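## Task

Take the foam block off the low shelf and set it completely inside the middle tote (the front tote being the one closest to the bench's open edge). Do not shift or rotate any tote or the cartons beneath the bench. The robot must not tip over or finish leaning. The block has to stay put on its own at the end, not because the robot is holding it.

## Robot and tools

Robot: a simulated Hello Robot Stretch 4, about 1.6 m tall. It has an omni-wheel base (rim within 0.23 m of the base origin), a lift on a mast, one arm that telescopes forward, a three-joint wrist (yaw, pitch, roll) and a two-finger gripper. There is a single arm, so every joint command refers to that one arm. Loose objects may occasionally get nudged by something in the scene.

Frames: the base frame sits on the floor below the base centre, with x forward, y left and z up. hand_pose is reported in this frame and marks a point between the open fingertips. With all wrist joints at 0 its axes line up with the base frame. Its printed position may be slightly wrong. The odometry frame is where the base frame was when the scene began.

Tool execute_actions: the argument actions is a list holding exactly one action, or none (an empty list only returns state and images). The argument cameras lists which images to return: head_camera, head_left_camera, head_right_camera, wrist_camera, or all. Omitting it or passing null gives all images, and [] gives none. The pictures line gives the order of the returned images. An action holds base, joints, or both, plus optional pace and contact_limits. Alternatively it holds only end_of_arm. Everything in one action starts together but may finish at different times.

base takes one relative command, measured from where the base last reported itself. translate_m is a straight drive in metres, forward positive, -2 to 2. strafe_m is a sideways move in metres, left positive, -2 to 2. rotate_rad is a turn in place in radians, counter-clockwise positive, -3.2 to 3.2.

joints is a dictionary of absolute joint targets, not offsets. Any subset of these may be given:
- lift_m: 0 to 1.2 m
- arm_m: 0 to 0.55 m extension
- wrist_yaw_rad: -1.134 to 4.276 (0 points forward, positive turns left, 3.14 is folded back; above 3.4 the arm may block it)
- wrist_pitch_rad: -1.117 to 4.259 (0 is level, 1.57 points down)
- wrist_roll_rad: -1.117 to 4.259 (0 puts both fingers at equal height; positive is clockwise seen from behind)
- gripper_m: -0.038 to 0.141, the fingertip gap in metres; values below 0 press the fingers together
The done tolerances are lift and arm ±0.004, yaw and roll ±0.02, pitch ±0.05, and gripper ±0.004. A joint target outside its range is clipped and the result reports it. An unknown key, or any other out-of-range value, rejects the whole call and nothing moves.

pace is slow, default, fast or max. These give base speeds of 0.1, 0.3, 0.4 or 0.6 m/s and turn rates of 1, 2, 3 or 4 rad/s. With lift_m above 0.2 at the start of the move, speed is reduced further, down to 0.3 m/s and 1 rad/s at full height. contact_limits only accepts arm_m, from 0 (gentlest) to 0.75 (firmest), and defaults to 0.5. {"end_of_arm": "enable_torque"} restores wrist or gripper motors that have shut off.

A joint or the base left out of an action may still be driving toward its earlier target, and the status fields will not show this. A good opening move is lift_m 0.4 together with wrist_yaw_rad 0.

wait(seconds 0 to 10) lets the simulation run without new commands and returns state and images. zoom_image(camera, region [x0,y0,x1,y1] in pixels, at most 504x504, origin top-left) enlarges part of a camera's most recent full image. finished_scene(scene 1 or 2) closes the scene for good and reports success. Make sure the object is resting on its own before calling it. If any call reports a stop, the remaining calls in that same reply are skipped.

Cameras: head_camera is at the mast top and looks ahead and down; turn the base to aim it. head_left_camera and head_right_camera are fisheyes beside it that look more steeply down and show the base and arm. wrist_camera looks along the fingers, with the tips near the bottom of its image. Calibration lines provide K, distortion and T_world_to_cam relative to the base frame, and each carries small errors.

Readings: lidar_m gives 12 sector distances in metres, starting straight ahead and going counter-clockwise (4th is left, 7th behind, 10th right). A dash means nothing was seen or something is nearer than 0.25 m. It detects objects from about 0.15 m up, including table tops, and can miss glass, thin legs and objects behind the robot. wrist_depth_mm is a 7x7 grid of median depths, 100 to 2000 mm. base_odometry comes from the wheels only. If turned_by_wheels and turned_by_imu differ by more than about 0.1 rad, the base slipped or hit something. base_tilt is given in degrees, with forward and right positive. motor_effort is a percentage, with the peak in brackets; an unusual effort at rest suggests pushing or carrying a load. For wheel effort, positive means turning right.

Statuses: done; off_target (stopped short and may still be pushing); contact_stop_at_<key> (blocked, so that part goes slack); limit_stop_at_<name>; time_out; torque_fault (the wrist or gripper goes limp until enable_torque is sent). limit_stop_at_tilt means a lean above 6 degrees, and the lift, arm and wheels then ignore commands. on_its_own describes things the call did not command, and its "held at" value is a target, not a position.

Gripping: command a gap smaller than the object's width. Squeezing harder pulls the object toward the wrist, and opening pushes it away. Neither the gripper reading nor done proves that something is held; look for a change in gripper effort. If the fingertips jam on a surface, raise the lift.

Avoid: driving or turning with more than 1 kg held while arm_m is above 0.2, especially at fast or max. Avoid sustained pushes with the gripper raised. Avoid pressing the gripper into surfaces during base or arm moves. Avoid tilting the gripper up (pitch below -0.2) while it is rolled (roll below -0.4 or above 4), since this risks hitting the robot's own body. Avoid dropping objects, slamming, and bumping the totes or cartons. Shorter total robot motion is better.

Each tool is called after "Request:" by a JSON object that holds its "fn" and its "kwargs".

## Session

Request:
{"fn": "execute_actions", "kwargs": {"actions": []}}

Scene clock: 0.00 s.
base_odometry: x=+0.000 y=+0.000 heading=+0.000 (m, m, rad; odometry frame)
turned_by_wheels: +0.000 (rad since the last result)
turned_by_imu: +0.000 (rad since the last result)
base_tilt: forward=+0.3 right=-0.6 (deg)
lidar_m: 1.35 1.61 2.39 2.42 0.98 0.81 0.82 0.99 1.87 1.67 1.95 1.34
base_status: not commanded
joint_positions: lift_m=+0.232 arm_m=-0.002 wrist_yaw_rad=+3.097 wrist_pitch_rad=-0.005 wrist_roll_rad=+0.011 gripper_m=+0.057
joint_status: not commanded
motor_effort: lift_m=+17 arm_m=-1 wrist_yaw_rad=-1 wrist_pitch_rad=-6 wrist_roll_rad=-1 gripper_m=-2 wheel_0=+0 wheel_1=-1 wheel_2=+1 (%)
hand_pose: x=-0.1149 y=+0.1003 z=+0.4120 quat_wxyz=(+0.022, +0.003, +0.006, +1.000) (m; base frame)
wrist_depth_mm: - 143 1708 1008 917 866 820 / - 133 1025 976 931 878 820 / - 121 167 991 931 866 809 / - 135 208 991 931 878 820 / 141 1098 1060 991 931 866 831 / 1430 1182 1078 976 208 866 820 / 1042 1138 1008 1042 960 891 878
pictures: head_camera, head_left_camera, head_right_camera, wrist_camera
Images, in order (width x height): head_camera 420x560, head_left_camera 420x672, head_right_camera 420x672, wrist_camera 616x392.

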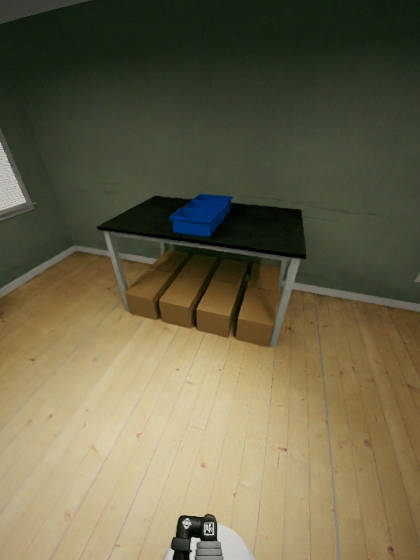

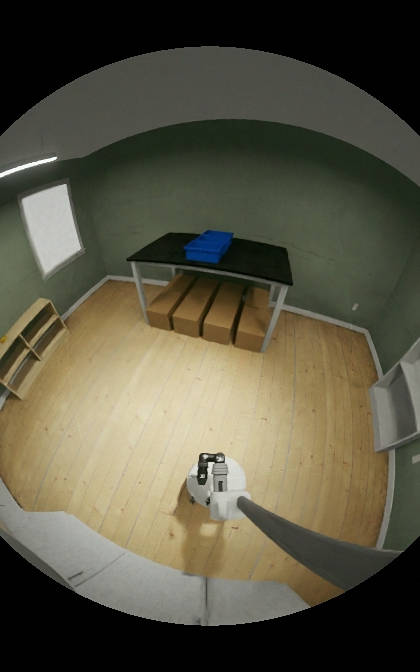

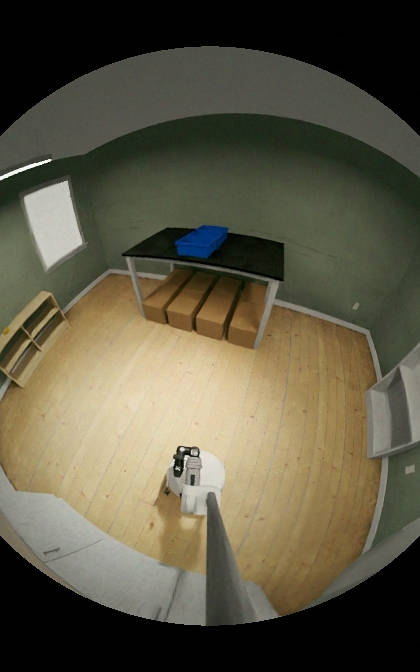

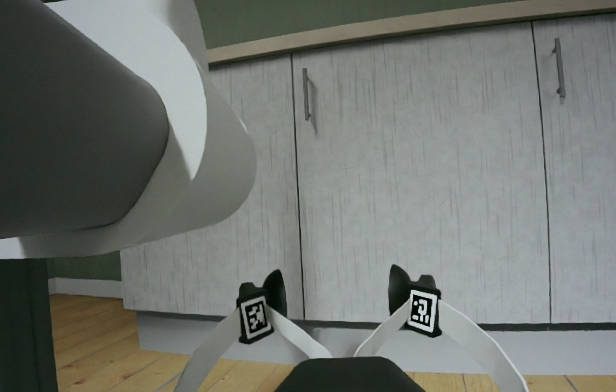

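Request:
{"fn": "execute_actions", "kwargs": {"actions": [{"base": {"rotate_rad": 1.3}, "joints": {"lift_m": 0.4, "wrist_yaw_rad": 0}}]}}

Scene clock: 5.17 s.
base_odometry: x=+0.000 y=+0.000 heading=+1.299 (m, m, rad; odometry frame)
turned_by_wheels: +1.299 (rad since the last result)
turned_by_imu: +1.312 (rad since the last result)
base_tilt: forward=+0.4 right=-0.5 (deg)
lidar_m: 2.42 1.15 0.86 0.83 0.86 1.98 1.67 1.71 2.34 1.32 1.40 2.48
base_status: done
joint_positions: lift_m=+0.400 arm_m=-0.002 wrist_yaw_rad=+0.000 wrist_pitch_rad=-0.005 wrist_roll_rad=+0.011 gripper_m=+0.057
joint_status: all done
motor_effort: lift_m=+24(24) arm_m=-1(1) wrist_yaw_rad=-1(8) wrist_pitch_rad=-6(5) wrist_roll_rad=-1(1) gripper_m=-5(4) wheel_0=-3(7) wheel_1=-4(9) wheel_2=-5(12) (%)
hand_pose: x=+0.4579 y=-0.0873 z=+0.5792 quat_wxyz=(+1.000, +0.006, -0.002, +0.000) (m; base frame)
wrist_depth_mm: - - - - - - - / - - - - - - - / - - - - - - - / - - - - - - - / 1983 - - - - - - / 1863 - - 1983 209 1921 1863 / 1576 1537 1366 1430 1336 1229 1336
pictures: head_camera, head_left_camera, head_right_camera, wrist_camera
camera_calibration (this result's frames):
wrist_camera: T_world_to_cam=[[0.0421559, -0.998257, -0.0412922, -0.0709084], [0.0271187, 0.0424569, -0.99873, 0.631565], [0.998743, 0.0409826, 0.0288613, -0.245825], [0, 0, 0, 1]] pos_world=[0.231377, -0.0875246, 0.634929]
Images, in order (width x height): head_camera 420x560, head_left_camera 420x672, head_right_camera 420x672, wrist_camera 616x392.

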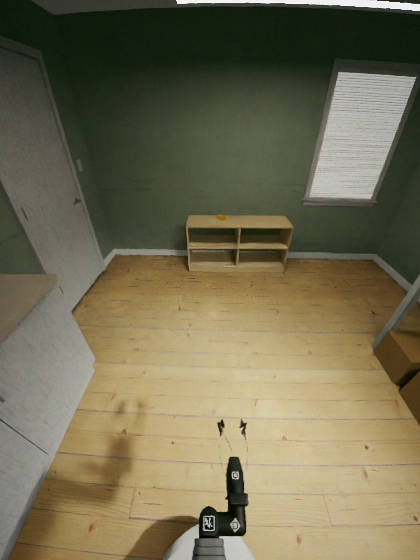

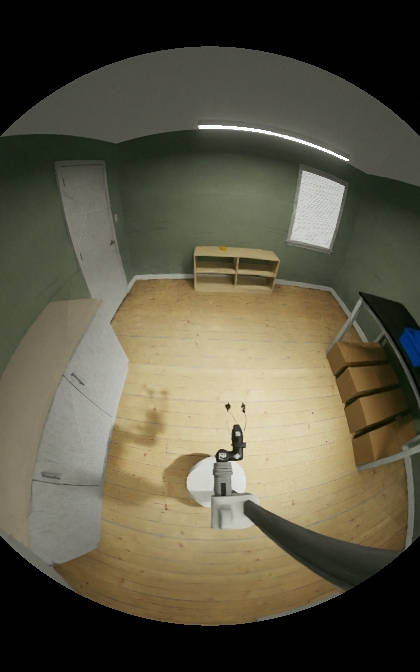

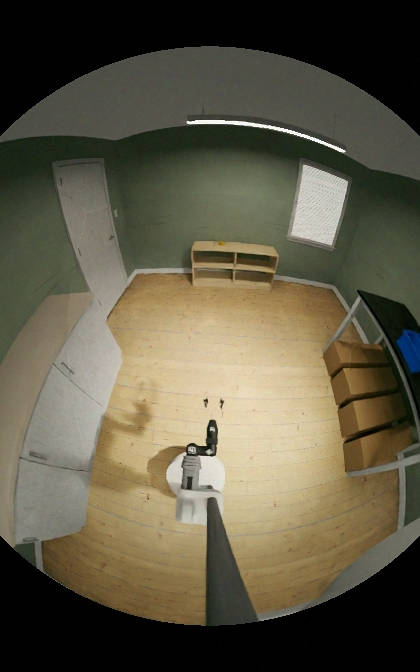

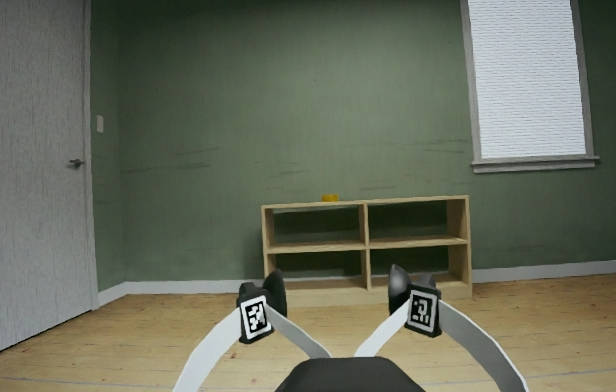

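Request:
{"fn": "execute_actions", "kwargs": {"actions": [{"base": {"translate_m": 1.6}, "joints": {"lift_m": 0.55, "gripper_m": 0.12}, "pace": "fast"}], "cameras": ["head_camera", "wrist_camera"]}}

Scene clock: 13.63 s.
base_odometry: x=+0.429 y=+1.541 heading=+1.299 (m, m, rad; odometry frame)
turned_by_wheels: +0.000 (rad since the last result)
turned_by_imu: -0.003 (rad since the last result)
base_tilt: forward=+0.4 right=-0.5 (deg)
lidar_m: 0.80 0.84 1.43 1.38 0.97 1.16 3.36 1.94 1.43 1.41 1.20 0.80
base_status: done
joint_positions: lift_m=+0.550 arm_m=-0.002 wrist_yaw_rad=+0.000 wrist_pitch_rad=-0.005 wrist_roll_rad=+0.011 gripper_m=+0.120
joint_status: all done
motor_effort: lift_m=+22(26) arm_m=-1(1) wrist_yaw_rad=-1(2) wrist_pitch_rad=-6(7) wrist_roll_rad=-1(1) gripper_m=-4(4) wheel_0=+1(7) wheel_1=+2(8) wheel_2=+0(16) (%)
hand_pose: x=+0.4579 y=-0.0874 z=+0.7293 quat_wxyz=(+1.000, +0.006, -0.002, +0.000) (m; base frame)
wrist_depth_mm: 1078 1042 1042 1025 991 991 976 / 1060 1042 1025 1008 1008 991 960 / 1060 1042 1025 1025 1008 976 960 / 1060 1042 1025 1008 1008 976 976 / 1060 1060 1025 1008 991 976 960 / 1060 809 215 668 640 207 960 / 1060 723 991 931 878 640 917
pictures: head_camera, wrist_camera
camera_calibration (this result's frames):
wrist_camera: T_world_to_cam=[[0.0418012, -0.998272, -0.0412921, -0.0646516], [0.0271338, 0.0424472, -0.99873, 0.781444], [0.998757, 0.0406278, 0.0288613, -0.250158], [0, 0, 0, 1]] pos_world=[0.231346, -0.0875466, 0.785002]
Images, in order (width x height): head_camera 420x560, wrist_camera 616x392.

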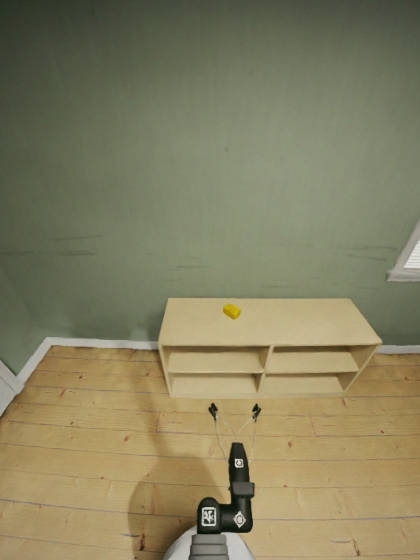

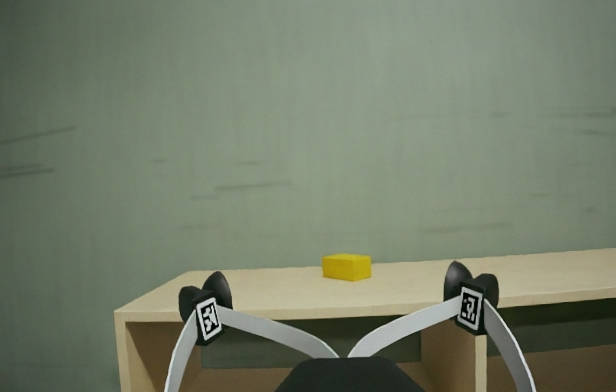

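Request:
{"fn": "zoom_image", "kwargs": {"camera": "head_camera", "region": [150, 280, 390, 420]}}

Region (150, 280, 390, 420) of head_camera's 420x560 image, scaled by 2.100, with more detail than that image has; it fills the top 294 rows of this view, and the rest is white.

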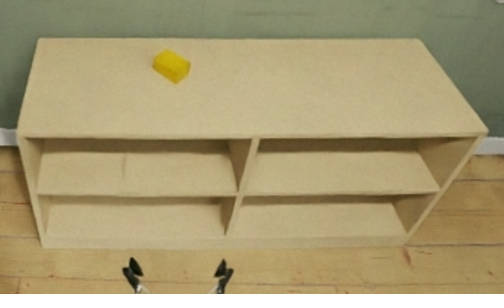

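Request:
{"fn": "execute_actions", "kwargs": {"actions": [{"base": {"translate_m": 0.38}, "joints": {"lift_m": 0.85, "wrist_pitch_rad": 1.57, "arm_m": 0.3}}], "cameras": ["head_camera", "wrist_camera"]}}

Scene clock: 34.70 s.
base_odometry: x=+0.531 y=+1.907 heading=+1.299 (m, m, rad; odometry frame)
turned_by_wheels: +0.000 (rad since the last result)
turned_by_imu: +0.000 (rad since the last result)
base_tilt: forward=+0.4 right=-0.5 (deg)
lidar_m: 0.45 0.46 1.26 1.36 1.36 1.26 3.72 1.96 1.54 2.32 0.65 0.47
base_status: done
joint_positions: lift_m=+0.850 arm_m=+0.299 wrist_yaw_rad=+0.000 wrist_pitch_rad=+1.570 wrist_roll_rad=+0.011 gripper_m=+0.120
joint_status: all done
motor_effort: lift_m=+23(24) arm_m=+4(6) wrist_yaw_rad=-1(0) wrist_pitch_rad=+2(1) wrist_roll_rad=-1(1) gripper_m=+1(5) wheel_0=+0(6) wheel_1=+2(7) wheel_2=-3(12) (%)
hand_pose: x=+0.4706 y=-0.0874 z=+0.7393 quat_wxyz=(+0.708, +0.004, +0.707, -0.004) (m; base frame)
wrist_depth_mm: 366 362 357 351 303 343 340 / 366 362 355 351 343 343 340 / 366 362 355 353 349 343 340 / 364 362 355 351 347 343 340 / 366 359 355 353 347 342 340 / 991 991 214 960 946 198 931 / 991 976 976 759 946 946 931
pictures: head_camera, wrist_camera
camera_calibration (this result's frames):
wrist_camera: T_world_to_cam=[[-0.0413281, -0.998278, -0.0416262, -0.0254095], [-0.998828, 0.0423289, -0.0234561, 0.552862], [0.0251777, 0.0406081, -0.998858, 0.954823], [0, 0, 0, 1]] pos_world=[0.527124, -0.0875413, 0.965642]
Images, in order (width x height): head_camera 420x560, wrist_camera 616x392.

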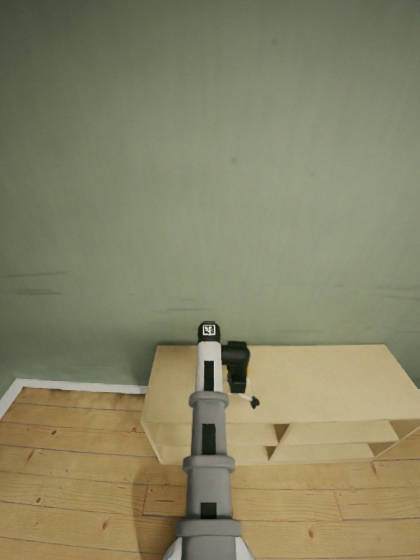

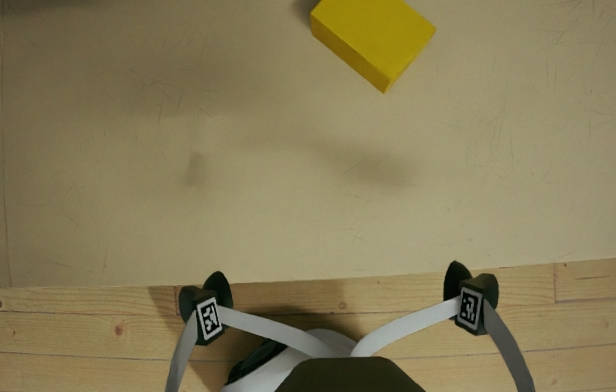

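Request:
{"fn": "execute_actions", "kwargs": {"actions": [{"base": {"strafe_m": -0.047}, "joints": {"arm_m": 0.5, "wrist_roll_rad": -0.7}}], "cameras": ["head_camera", "wrist_camera"]}}

Scene clock: 43.30 s.
base_odometry: x=+0.576 y=+1.895 heading=+1.299 (m, m, rad; odometry frame)
turned_by_wheels: +0.000 (rad since the last result)
turned_by_imu: +0.000 (rad since the last result)
base_tilt: forward=+0.3 right=-0.6 (deg)
lidar_m: 0.42 0.47 1.21 1.43 1.31 1.29 3.72 1.92 1.49 2.27 0.65 0.45
base_status: done
joint_positions: lift_m=+0.850 arm_m=+0.499 wrist_yaw_rad=+0.000 wrist_pitch_rad=+1.570 wrist_roll_rad=-0.700 gripper_m=+0.120
joint_status: all done
motor_effort: lift_m=+23(23) arm_m=+4(5) wrist_yaw_rad=-1(2) wrist_pitch_rad=-1(2) wrist_roll_rad=-2(7) gripper_m=-1(1) wheel_0=-1(5) wheel_1=-2(11) wheel_2=+0(1) (%)
hand_pose: x=+0.6705 y=-0.0874 z=+0.7393 quat_wxyz=(+0.665, -0.242, +0.664, +0.242) (m; base frame)
wrist_depth_mm: 368 364 357 397 317 234 - / 368 364 355 351 387 289 232 / 366 362 357 351 349 359 290 / 366 362 355 351 345 343 362 / 366 359 355 306 345 340 338 / 1008 362 214 307 343 198 340 / 1008 362 353 347 343 342 336
pictures: head_camera, wrist_camera
camera_calibration (this result's frames):
wrist_camera: T_world_to_cam=[[0.620215, -0.783358, -0.041035, -0.442338], [-0.784396, -0.619836, -0.0229269, 0.550464], [-0.00747498, 0.0464073, -0.998895, 0.972216], [0, 0, 0, 1]] pos_world=[0.713394, -0.0504296, 0.965611]
Images, in order (width x height): head_camera 420x560, wrist_camera 616x392.

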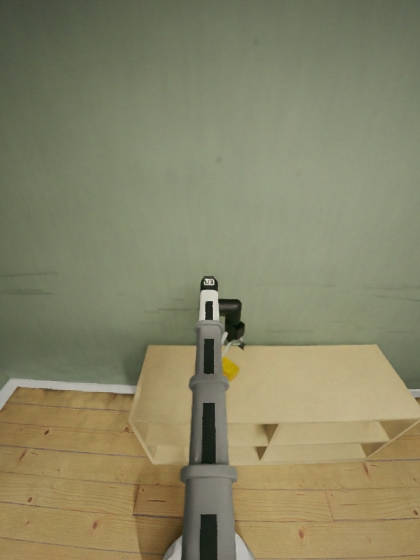

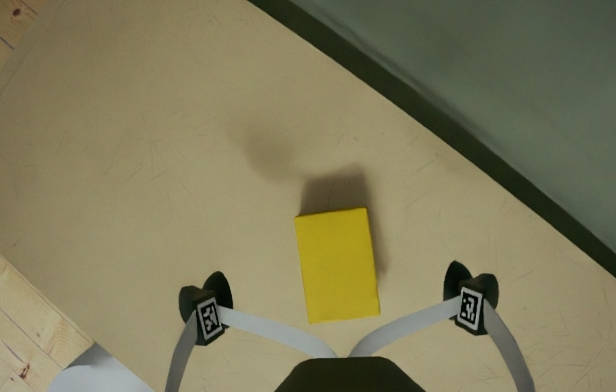

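Request:
{"fn": "execute_actions", "kwargs": {"actions": [{"joints": {"lift_m": 0.752, "wrist_roll_rad": -0.77}}], "cameras": ["wrist_camera"]}}

Request:
{"fn": "execute_actions", "kwargs": {"actions": [{"joints": {"gripper_m": 0.03}}], "cameras": ["wrist_camera"]}}

Scene clock: 55.67 s.
base_odometry: x=+0.576 y=+1.895 heading=+1.299 (m, m, rad; odometry frame)
turned_by_wheels: +0.000 (rad since the last result)
turned_by_imu: +0.001 (rad since the last result)
base_tilt: forward=+0.3 right=-0.6 (deg)
lidar_m: 0.39 0.47 1.26 1.41 1.32 1.30 3.74 1.89 1.50 2.26 0.61 0.46
base_status: not commanded
joint_positions: lift_m=+0.752 arm_m=+0.499 wrist_yaw_rad=+0.000 wrist_pitch_rad=+1.570 wrist_roll_rad=-0.770 gripper_m=+0.120
joint_status: all done
motor_effort: lift_m=+14(21) arm_m=+4(4) wrist_yaw_rad=-2(1) wrist_pitch_rad=-1(0) wrist_roll_rad=-2(4) gripper_m=-4(1) wheel_0=-1(1) wheel_1=-2(2) wheel_2=+0(0) (%)
hand_pose: x=+0.6705 y=-0.0874 z=+0.6422 quat_wxyz=(+0.656, -0.266, +0.655, +0.265) (m; base frame)
wrist_depth_mm: 266 262 258 254 291 237 - / 266 263 258 255 251 277 229 / 266 262 258 253 252 249 282 / 265 262 258 254 250 247 245 / 265 262 257 208 249 247 245 / 266 260 215 208 207 198 245 / 265 260 256 208 227 246 243
pictures: wrist_camera
camera_calibration (this result's frames):
wrist_camera: T_world_to_cam=[[0.673439, -0.738105, -0.0409886, -0.478085], [-0.739165, -0.673135, -0.0228874, 0.513227], [-0.0106976, 0.0457106, -0.998897, 0.877263], [0, 0, 0, 1]] pos_world=[0.710706, -0.0475063, 0.868446]
Images, in order (width x height): wrist_camera 616x392.

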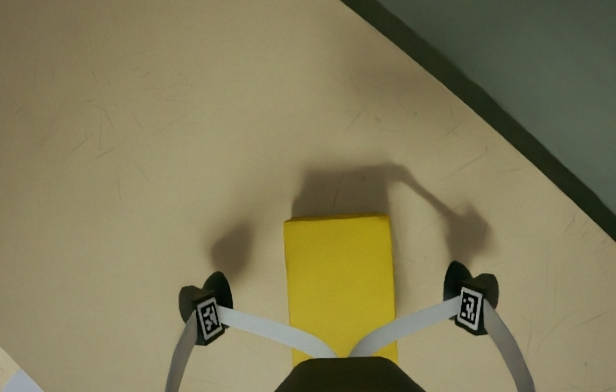

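Scene clock: 57.43 s.
base_odometry: x=+0.576 y=+1.895 heading=+1.299 (m, m, rad; odometry frame)
turned_by_wheels: +0.000 (rad since the last result)
turned_by_imu: +0.000 (rad since the last result)
base_tilt: forward=+0.4 right=-0.6 (deg)
lidar_m: 0.44 0.45 1.26 1.42 1.33 1.31 3.71 1.91 1.54 2.27 0.63 0.45
base_status: not commanded
joint_positions: lift_m=+0.752 arm_m=+0.499 wrist_yaw_rad=+0.000 wrist_pitch_rad=+1.570 wrist_roll_rad=-0.770 gripper_m=+0.030
joint_status: all done
motor_effort: lift_m=+13(13) arm_m=+4(4) wrist_yaw_rad=-1(1) wrist_pitch_rad=+0(0) wrist_roll_rad=-2(2) gripper_m=-19(12) wheel_0=-1(1) wheel_1=-2(2) wheel_2=+0(0) (%)
hand_pose: x=+0.6705 y=-0.0874 z=+0.6422 quat_wxyz=(+0.656, -0.266, +0.655, +0.265) (m; base frame)
wrist_depth_mm: 266 263 258 255 291 237 - / 265 262 258 255 252 276 229 / 266 262 257 254 251 248 282 / 265 262 257 254 250 247 245 / 265 262 257 200 248 248 244 / 265 260 258 199 197 246 244 / 265 260 256 199 248 247 243
pictures: wrist_camera
camera_calibration (this result's frames):
wrist_camera: T_world_to_cam=[[0.67344, -0.738104, -0.0409886, -0.478086], [-0.739164, -0.673136, -0.0228874, 0.513227], [-0.0106977, 0.0457106, -0.998897, 0.877262], [0, 0, 0, 1]] pos_world=[0.710706, -0.0475063, 0.868445]
Images, in order (width x height): wrist_camera 616x392.

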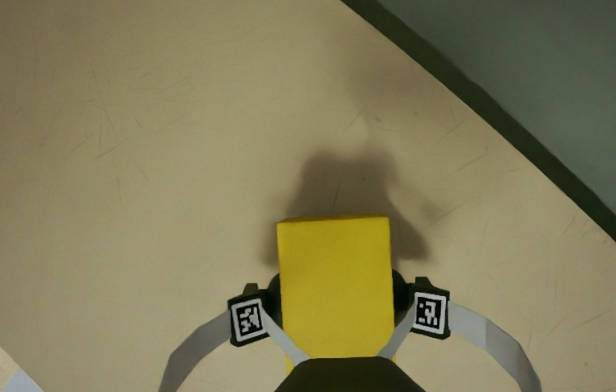

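Request:
{"fn": "execute_actions", "kwargs": {"actions": [{"joints": {"lift_m": 0.82}, "pace": "fast"}], "cameras": ["wrist_camera"]}}

Request:
{"fn": "execute_actions", "kwargs": {"actions": [{"base": {"translate_m": -1.35}, "joints": {"arm_m": 0.1, "wrist_roll_rad": 0.0}, "pace": "fast"}], "cameras": []}}

Request:
{"fn": "execute_actions", "kwargs": {"actions": [{"base": {"rotate_rad": -1.57}, "joints": {"lift_m": 1.18}}], "cameras": ["head_camera", "head_left_camera", "wrist_camera"]}}

Scene clock: 73.10 s.
base_odometry: x=+0.576 y=+1.895 heading=+1.299 (m, m, rad; odometry frame)
turned_by_wheels: +0.000 (rad since the last result)
turned_by_imu: +0.001 (rad since the last result)
base_tilt: forward=+0.4 right=-0.5 (deg)
lidar_m: 0.43 0.47 1.24 1.42 1.35 1.32 3.72 1.89 1.54 2.27 0.63 0.45
base_status: not commanded
joint_positions: lift_m=+0.820 arm_m=+0.499 wrist_yaw_rad=+0.000 wrist_pitch_rad=+1.570 wrist_roll_rad=-0.770 gripper_m=+0.030
joint_status: all done
motor_effort: lift_m=+24(23) arm_m=+4(4) wrist_yaw_rad=-1(1) wrist_pitch_rad=+0(0) wrist_roll_rad=-2(2) gripper_m=-13(15) wheel_0=-1(1) wheel_1=-2(2) wheel_2=+0(0) (%)
hand_pose: x=+0.6705 y=-0.0874 z=+0.7093 quat_wxyz=(+0.656, -0.266, +0.655, +0.265) (m; base frame)
wrist_depth_mm: 338 332 325 324 329 238 - / 336 330 325 324 340 289 230 / 336 332 325 322 317 349 282 / 336 330 325 322 317 314 345 / 336 330 327 200 315 314 309 / 336 330 325 198 197 310 307 / 759 330 324 198 314 312 309
pictures: wrist_camera
camera_calibration (this result's frames):
wrist_camera: T_world_to_cam=[[0.67344, -0.738104, -0.0409888, -0.475336], [-0.739164, -0.673136, -0.0228872, 0.514766], [-0.0106979, 0.0457106, -0.998897, 0.944335], [0, 0, 0, 1]] pos_world=[0.710709, -0.0475063, 0.935592]
Images, in order (width x height): wrist_camera 616x392.

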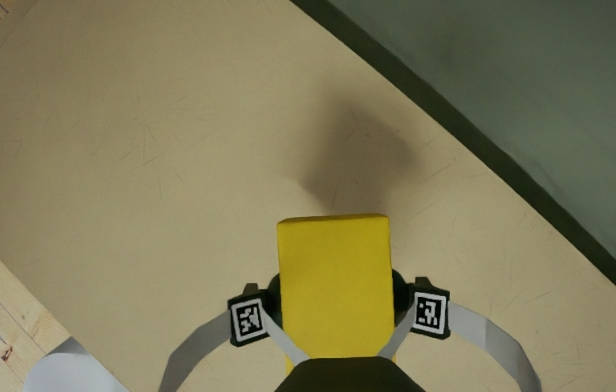

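Scene clock: 77.90 s.
base_odometry: x=+0.214 y=+0.594 heading=+1.299 (m, m, rad; odometry frame)
turned_by_wheels: +0.000 (rad since the last result)
turned_by_imu: +0.005 (rad since the last result)
base_tilt: forward=+0.3 right=-0.6 (deg)
lidar_m: 1.76 2.05 0.90 0.86 0.91 1.31 2.28 2.36 1.33 1.31 1.38 1.87
base_status: done
joint_positions: lift_m=+0.820 arm_m=+0.101 wrist_yaw_rad=+0.000 wrist_pitch_rad=+1.570 wrist_roll_rad=+0.000 gripper_m=+0.030
joint_status: all done
motor_effort: lift_m=+23(24) arm_m=-4(7) wrist_yaw_rad=+0(2) wrist_pitch_rad=-1(1) wrist_roll_rad=+0(5) gripper_m=-12(14) wheel_0=-2(5) wheel_1=-3(9) wheel_2=+1(15) (%)
hand_pose: x=+0.2717 y=-0.0874 z=+0.7093 quat_wxyz=(+0.707, +0.000, +0.707, +0.000) (m; base frame)
wrist_depth_mm: 976 976 946 931 931 917 917 / 976 960 946 931 917 917 917 / 976 960 946 931 931 917 904 / 960 960 946 946 904 904 904 / 976 946 946 199 917 931 904 / 976 976 732 199 197 917 891 / 976 976 723 199 917 904 917
pictures: none
No camera images: the call's "cameras" was empty. Leave "cameras" out to get every camera's image.

Scene clock: 80.40 s.
base_odometry: x=+0.214 y=+0.595 heading=-0.271 (m, m, rad; odometry frame)
turned_by_wheels: -1.569 (rad since the last result)
turned_by_imu: -1.583 (rad since the last result)
base_tilt: forward=+0.4 right=-0.6 (deg)
lidar_m: 1.31 1.38 1.87 1.77 2.09 0.88 0.85 0.92 1.29 2.25 2.38 1.37
base_status: done
joint_positions: lift_m=+1.180 arm_m=+0.101 wrist_yaw_rad=+0.000 wrist_pitch_rad=+1.570 wrist_roll_rad=+0.000 gripper_m=+0.030
joint_status: all done
motor_effort: lift_m=+23(26) arm_m=-4(4) wrist_yaw_rad=-1(0) wrist_pitch_rad=+0(1) wrist_roll_rad=+0(0) gripper_m=-12(14) wheel_0=+1(7) wheel_1=+1(9) wheel_2=+5(10) (%)
hand_pose: x=+0.2718 y=-0.0874 z=+1.0693 quat_wxyz=(+0.707, +0.000, +0.707, +0.000) (m; base frame)
wrist_depth_mm: 1336 1336 1308 1308 1281 1281 1255 / 1366 1308 1308 1308 1308 1281 1255 / 1366 1336 1336 1308 1281 1281 1255 / 1336 1336 1308 1308 1281 1255 1255 / 1366 1336 1308 200 1281 1255 1281 / 1366 1336 1308 199 198 1255 1255 / 1366 1336 1336 199 1281 1255 1281
pictures: head_camera, head_left_camera, wrist_camera
camera_calibration (this result's frames):
wrist_camera: T_world_to_cam=[[-0.0297815, -0.998691, -0.0415967, -0.0230955], [-0.999264, 0.0307541, -0.0229408, 0.360583], [0.02419, 0.0408829, -0.998871, 1.28974], [0, 0, 0, 1]] pos_world=[0.328431, -0.0868831, 1.2956]
Images, in order (width x height): head_camera 420x560, head_left_camera 420x672, wrist_camera 616x392.

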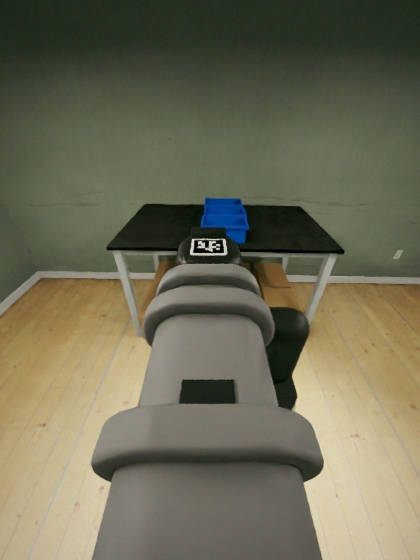

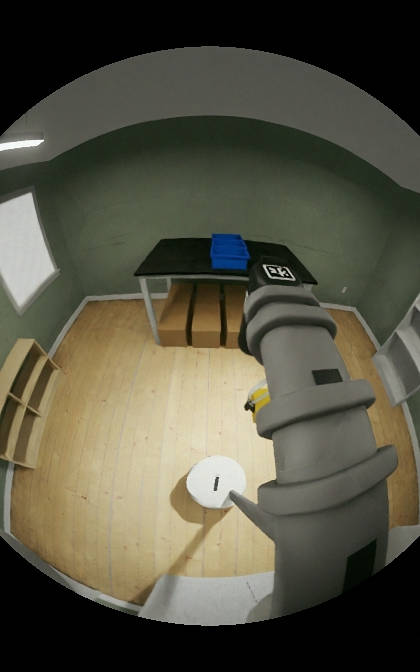

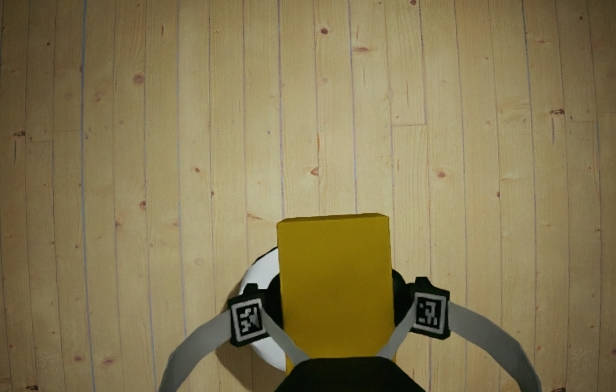

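Request:
{"fn": "execute_actions", "kwargs": {"actions": [{"base": {"translate_m": 1.0}, "joints": {"lift_m": 1.2}, "pace": "fast"}], "cameras": ["head_camera", "head_left_camera", "head_right_camera", "wrist_camera"]}}

Scene clock: 88.30 s.
base_odometry: x=+1.177 y=+0.327 heading=-0.270 (m, m, rad; odometry frame)
turned_by_wheels: +0.000 (rad since the last result)
turned_by_imu: -0.001 (rad since the last result)
base_tilt: forward=+0.4 right=-0.6 (deg)
lidar_m: 0.28 0.33 0.45 1.78 1.88 2.61 1.87 1.97 2.35 2.25 0.45 0.31
base_status: done
joint_positions: lift_m=+1.200 arm_m=+0.101 wrist_yaw_rad=+0.000 wrist_pitch_rad=+1.570 wrist_roll_rad=+0.000 gripper_m=+0.030
joint_status: all done
motor_effort: lift_m=+23(24) arm_m=-4(4) wrist_yaw_rad=-1(1) wrist_pitch_rad=+0(1) wrist_roll_rad=+0(0) gripper_m=-14(15) wheel_0=+3(4) wheel_1=+3(6) wheel_2=-2(12) (%)
hand_pose: x=+0.2717 y=-0.0874 z=+1.0893 quat_wxyz=(+0.707, +0.000, +0.707, +0.000) (m; base frame)
wrist_depth_mm: 415 410 399 397 392 306 384 / 415 413 399 397 392 290 384 / 415 413 402 397 394 389 387 / 415 410 407 399 394 394 1281 / 1336 1336 1308 200 1308 1308 1281 / 1366 1336 1336 199 197 1281 1281 / 1366 1366 1336 198 1308 1281 1255
pictures: head_camera, head_left_camera, head_right_camera, wrist_camera
camera_calibration (this result's frames):
wrist_camera: T_world_to_cam=[[-0.0298346, -0.998689, -0.0415964, -0.0222486], [-0.999262, 0.0308069, -0.0229323, 0.361011], [0.0241837, 0.0408816, -0.998871, 1.30976], [0, 0, 0, 1]] pos_world=[0.328406, -0.0868861, 1.31563]
Images, in order (width x height): head_camera 420x560, head_left_camera 420x672, head_right_camera 420x672, wrist_camera 616x392.

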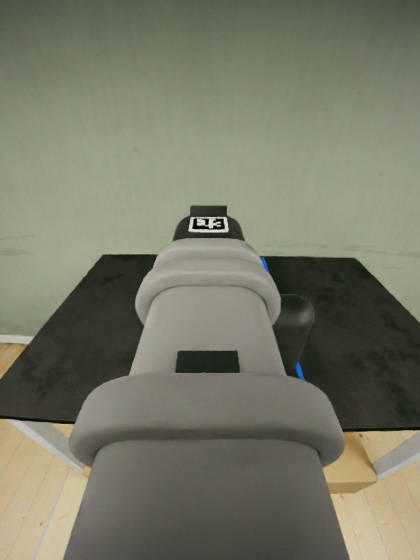

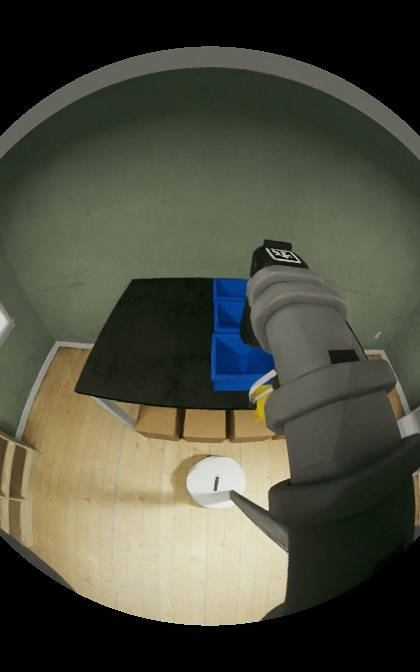

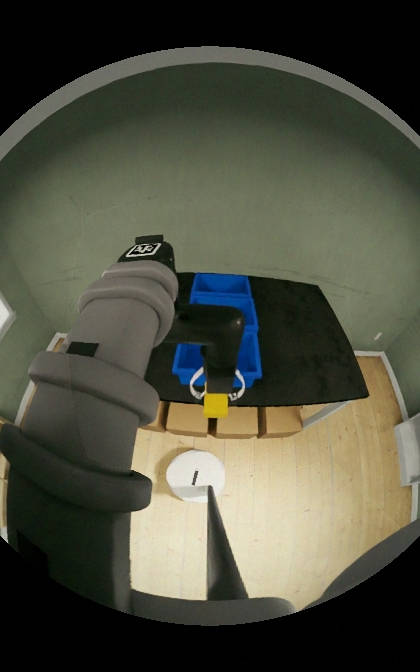

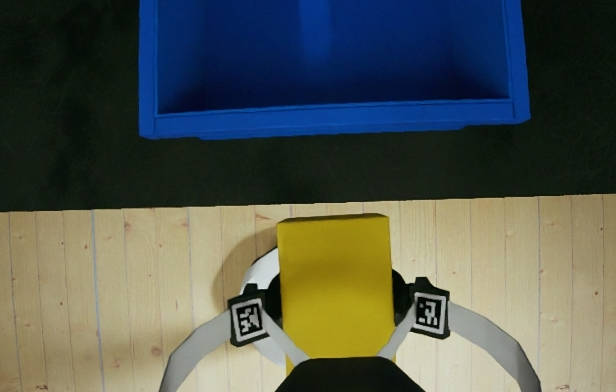

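Request:
{"fn": "execute_actions", "kwargs": {"actions": [{"joints": {"arm_m": 0.52}, "contact_limits": {"arm_m": 0.2}}], "cameras": ["head_left_camera", "head_right_camera", "wrist_camera"]}}

Scene clock: 99.10 s.
base_odometry: x=+1.177 y=+0.327 heading=-0.270 (m, m, rad; odometry frame)
turned_by_wheels: +0.000 (rad since the last result)
turned_by_imu: +0.001 (rad since the last result)
base_tilt: forward=+0.3 right=-0.5 (deg)
lidar_m: 0.29 0.32 0.45 1.80 1.87 2.63 1.89 1.98 2.35 2.25 0.45 0.33
base_status: not commanded
joint_positions: lift_m=+1.200 arm_m=+0.519 wrist_yaw_rad=+0.000 wrist_pitch_rad=+1.570 wrist_roll_rad=+0.000 gripper_m=+0.030
joint_status: all done
motor_effort: lift_m=+23(23) arm_m=+4(5) wrist_yaw_rad=-1(1) wrist_pitch_rad=+0(0) wrist_roll_rad=+0(0) gripper_m=-12(13) wheel_0=+3(3) wheel_1=+3(3) wheel_2=-3(3) (%)
contact_limits: arm_m 0.2
hand_pose: x=+0.6905 y=-0.0874 z=+1.0893 quat_wxyz=(+0.707, +0.000, +0.707, +0.000) (m; base frame)
wrist_depth_mm: 413 407 399 394 389 338 384 / 415 407 329 285 289 294 384 / 413 410 314 351 294 309 382 / 415 410 387 394 389 370 277 / 413 407 375 199 387 375 271 / 415 407 282 199 197 320 273 / 413 410 285 199 272 271 267
pictures: head_left_camera, head_right_camera, wrist_camera
camera_calibration (this result's frames):
wrist_camera: T_world_to_cam=[[-0.0296533, -0.998694, -0.0416049, -0.00987178], [-0.999261, 0.0306373, -0.0232167, 0.779744], [0.024461, 0.0408857, -0.998864, 1.29943], [0, 0, 0, 1]] pos_world=[0.747089, -0.0868764, 1.31565]
Images, in order (width x height): head_left_camera 420x672, head_right_camera 420x672, wrist_camera 616x392.

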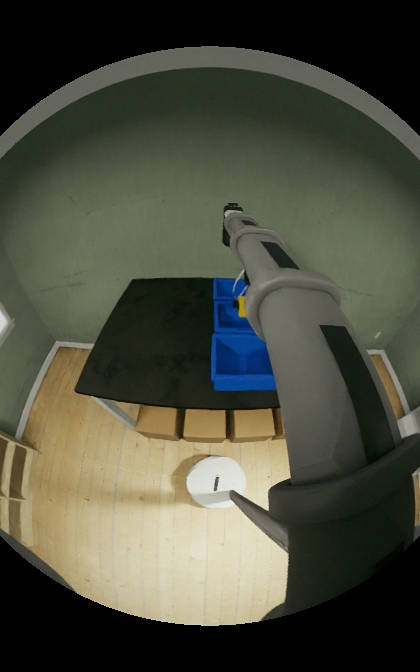

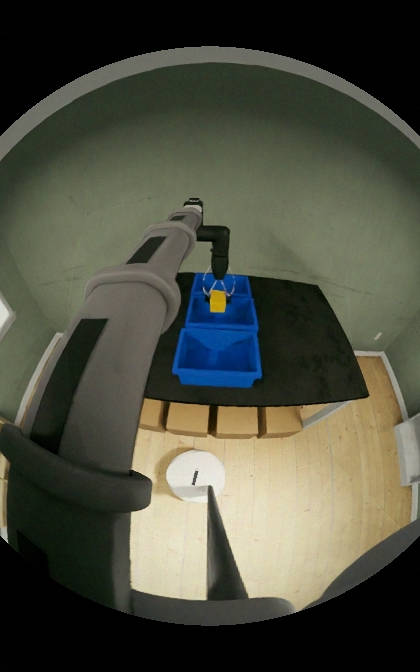

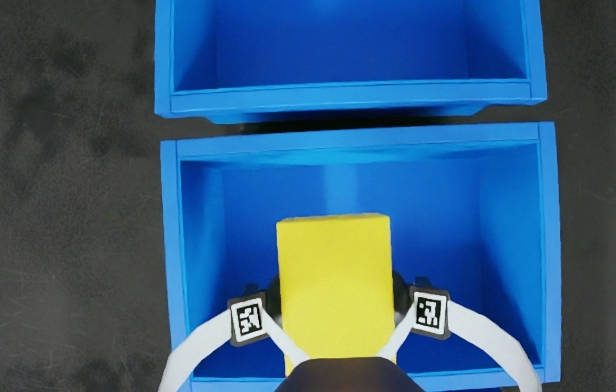

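Request:
{"fn": "execute_actions", "kwargs": {"actions": [{"joints": {"arm_m": 0.535, "lift_m": 1.072}}], "cameras": ["wrist_camera"]}}

Request:
{"fn": "execute_actions", "kwargs": {"actions": [{"joints": {"gripper_m": 0.1}}], "cameras": ["wrist_camera"]}}

Request:
{"fn": "execute_actions", "kwargs": {"actions": [{"joints": {"lift_m": 1.2}, "pace": "fast"}], "cameras": ["wrist_camera", "head_right_camera"]}}

Scene clock: 113.40 s.
base_odometry: x=+1.177 y=+0.327 heading=-0.270 (m, m, rad; odometry frame)
turned_by_wheels: +0.000 (rad since the last result)
turned_by_imu: +0.001 (rad since the last result)
base_tilt: forward=+0.4 right=-0.6 (deg)
lidar_m: 0.29 0.32 0.48 1.82 1.90 2.61 1.87 1.97 2.33 2.25 0.42 0.33
base_status: not commanded
joint_positions: lift_m=+1.072 arm_m=+0.534 wrist_yaw_rad=+0.000 wrist_pitch_rad=+1.570 wrist_roll_rad=+0.000 gripper_m=+0.030
joint_status: all done
motor_effort: lift_m=+13(22) arm_m=+4(6) wrist_yaw_rad=-1(1) wrist_pitch_rad=+0(0) wrist_roll_rad=+0(0) gripper_m=-14(13) wheel_0=+3(3) wheel_1=+3(3) wheel_2=-2(2) (%)
hand_pose: x=+0.7054 y=-0.0874 z=+0.9621 quat_wxyz=(+0.707, +0.000, +0.707, +0.000) (m; base frame)
wrist_depth_mm: 158 190 210 150 148 146 - / 170 162 169 219 224 162 191 / 279 154 152 150 148 146 145 / 155 206 270 266 264 259 257 / 156 204 270 200 263 260 257 / 157 200 268 199 197 258 257 / 155 189 270 198 262 259 257
pictures: wrist_camera
camera_calibration (this result's frames):
wrist_camera: T_world_to_cam=[[-0.029803, -0.99869, -0.0416001, -0.0146193], [-0.99926, 0.0307803, -0.0230534, 0.79158], [0.0243036, 0.0408822, -0.998868, 1.17213], [0, 0, 0, 1]] pos_world=[0.762072, -0.0868846, 1.18844]
Images, in order (width x height): wrist_camera 616x392.

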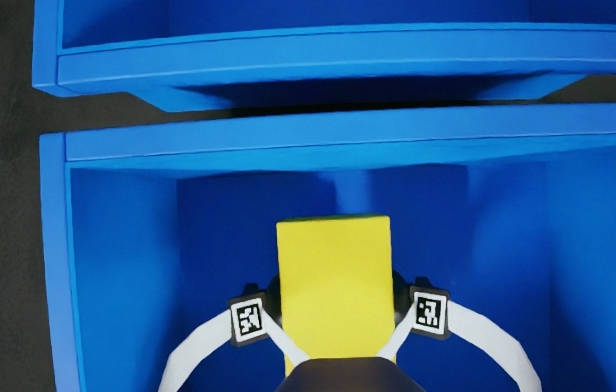

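Scene clock: 114.93 s.
base_odometry: x=+1.177 y=+0.327 heading=-0.270 (m, m, rad; odometry frame)
turned_by_wheels: +0.000 (rad since the last result)
turned_by_imu: +0.000 (rad since the last result)
base_tilt: forward=+0.3 right=-0.5 (deg)
lidar_m: 0.29 0.34 0.46 1.79 1.88 2.59 1.89 1.95 2.33 2.26 0.44 0.29
base_status: not commanded
joint_positions: lift_m=+1.072 arm_m=+0.534 wrist_yaw_rad=+0.000 wrist_pitch_rad=+1.570 wrist_roll_rad=+0.000 gripper_m=+0.100
joint_status: all done
motor_effort: lift_m=+13(13) arm_m=+4(4) wrist_yaw_rad=-1(1) wrist_pitch_rad=+0(0) wrist_roll_rad=+0(1) gripper_m=-3(8) wheel_0=+3(3) wheel_1=+3(3) wheel_2=-2(2) (%)
hand_pose: x=+0.7054 y=-0.0874 z=+0.9621 quat_wxyz=(+0.707, +0.000, +0.707, +0.000) (m; base frame)
wrist_depth_mm: 158 190 211 150 148 146 - / 170 162 170 219 224 162 191 / 279 154 152 150 148 146 145 / 156 206 270 267 264 259 257 / 156 205 271 222 262 260 257 / 157 200 215 221 220 258 258 / 155 195 270 221 263 260 257
pictures: wrist_camera
camera_calibration (this result's frames):
wrist_camera: T_world_to_cam=[[-0.0298028, -0.99869, -0.0416001, -0.0146195], [-0.99926, 0.0307801, -0.0230533, 0.79158], [0.0243035, 0.0408822, -0.998868, 1.17213], [0, 0, 0, 1]] pos_world=[0.762072, -0.0868845, 1.18844]
Images, in order (width x height): wrist_camera 616x392.

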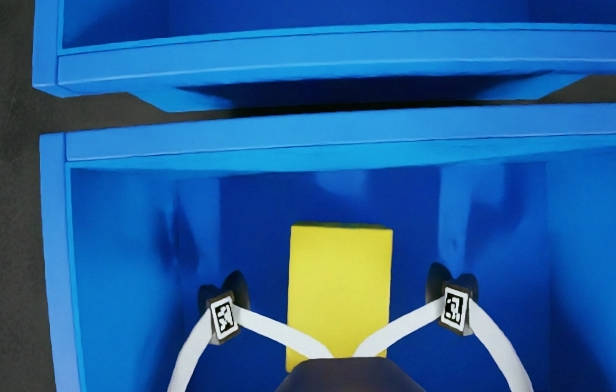

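Scene clock: 116.23 s.
base_odometry: x=+1.177 y=+0.327 heading=-0.270 (m, m, rad; odometry frame)
turned_by_wheels: +0.000 (rad since the last result)
turned_by_imu: +0.000 (rad since the last result)
base_tilt: forward=+0.4 right=-0.6 (deg)
lidar_m: 0.29 0.32 0.48 1.80 1.89 2.59 1.88 1.97 2.36 2.26 0.45 0.32
base_status: not commanded
joint_positions: lift_m=+1.200 arm_m=+0.534 wrist_yaw_rad=+0.000 wrist_pitch_rad=+1.570 wrist_roll_rad=+0.000 gripper_m=+0.100
joint_status: all done
motor_effort: lift_m=+23(26) arm_m=+4(4) wrist_yaw_rad=-1(1) wrist_pitch_rad=+0(0) wrist_roll_rad=+0(0) gripper_m=-6(3) wheel_0=+2(3) wheel_1=+3(3) wheel_2=-2(2) (%)
hand_pose: x=+0.7054 y=-0.0874 z=+1.0893 quat_wxyz=(+0.707, +0.000, +0.707, +0.000) (m; base frame)
wrist_depth_mm: 413 407 397 397 392 340 382 / 415 407 397 392 387 320 382 / 413 407 283 287 273 272 384 / 413 407 345 394 389 373 277 / 413 407 373 349 389 375 271 / 410 407 214 392 389 300 274 / 413 407 315 334 320 298 267
pictures: head_right_camera, wrist_camera
camera_calibration (this result's frames):
wrist_camera: T_world_to_cam=[[-0.0298031, -0.99869, -0.0416001, -0.0093285], [-0.99926, 0.0307804, -0.0230534, 0.794515], [0.0243036, 0.0408822, -0.998868, 1.29917], [0, 0, 0, 1]] pos_world=[0.762075, -0.0868846, 1.31562]
Images, in order (width x height): head_right_camera 420x672, wrist_camera 616x392.

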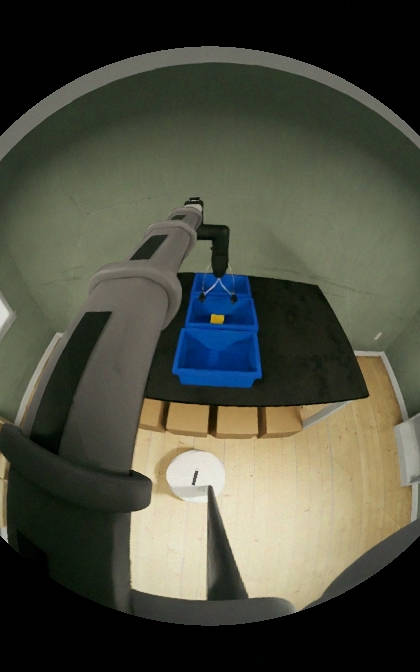

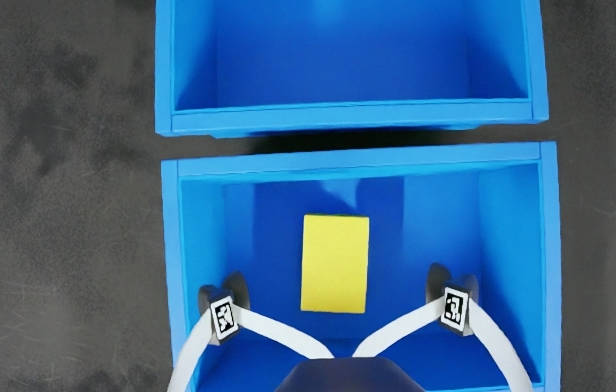

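Request:
{"fn": "finished_scene", "kwargs": {"scene": 1}}

The scene is finished: the task was done.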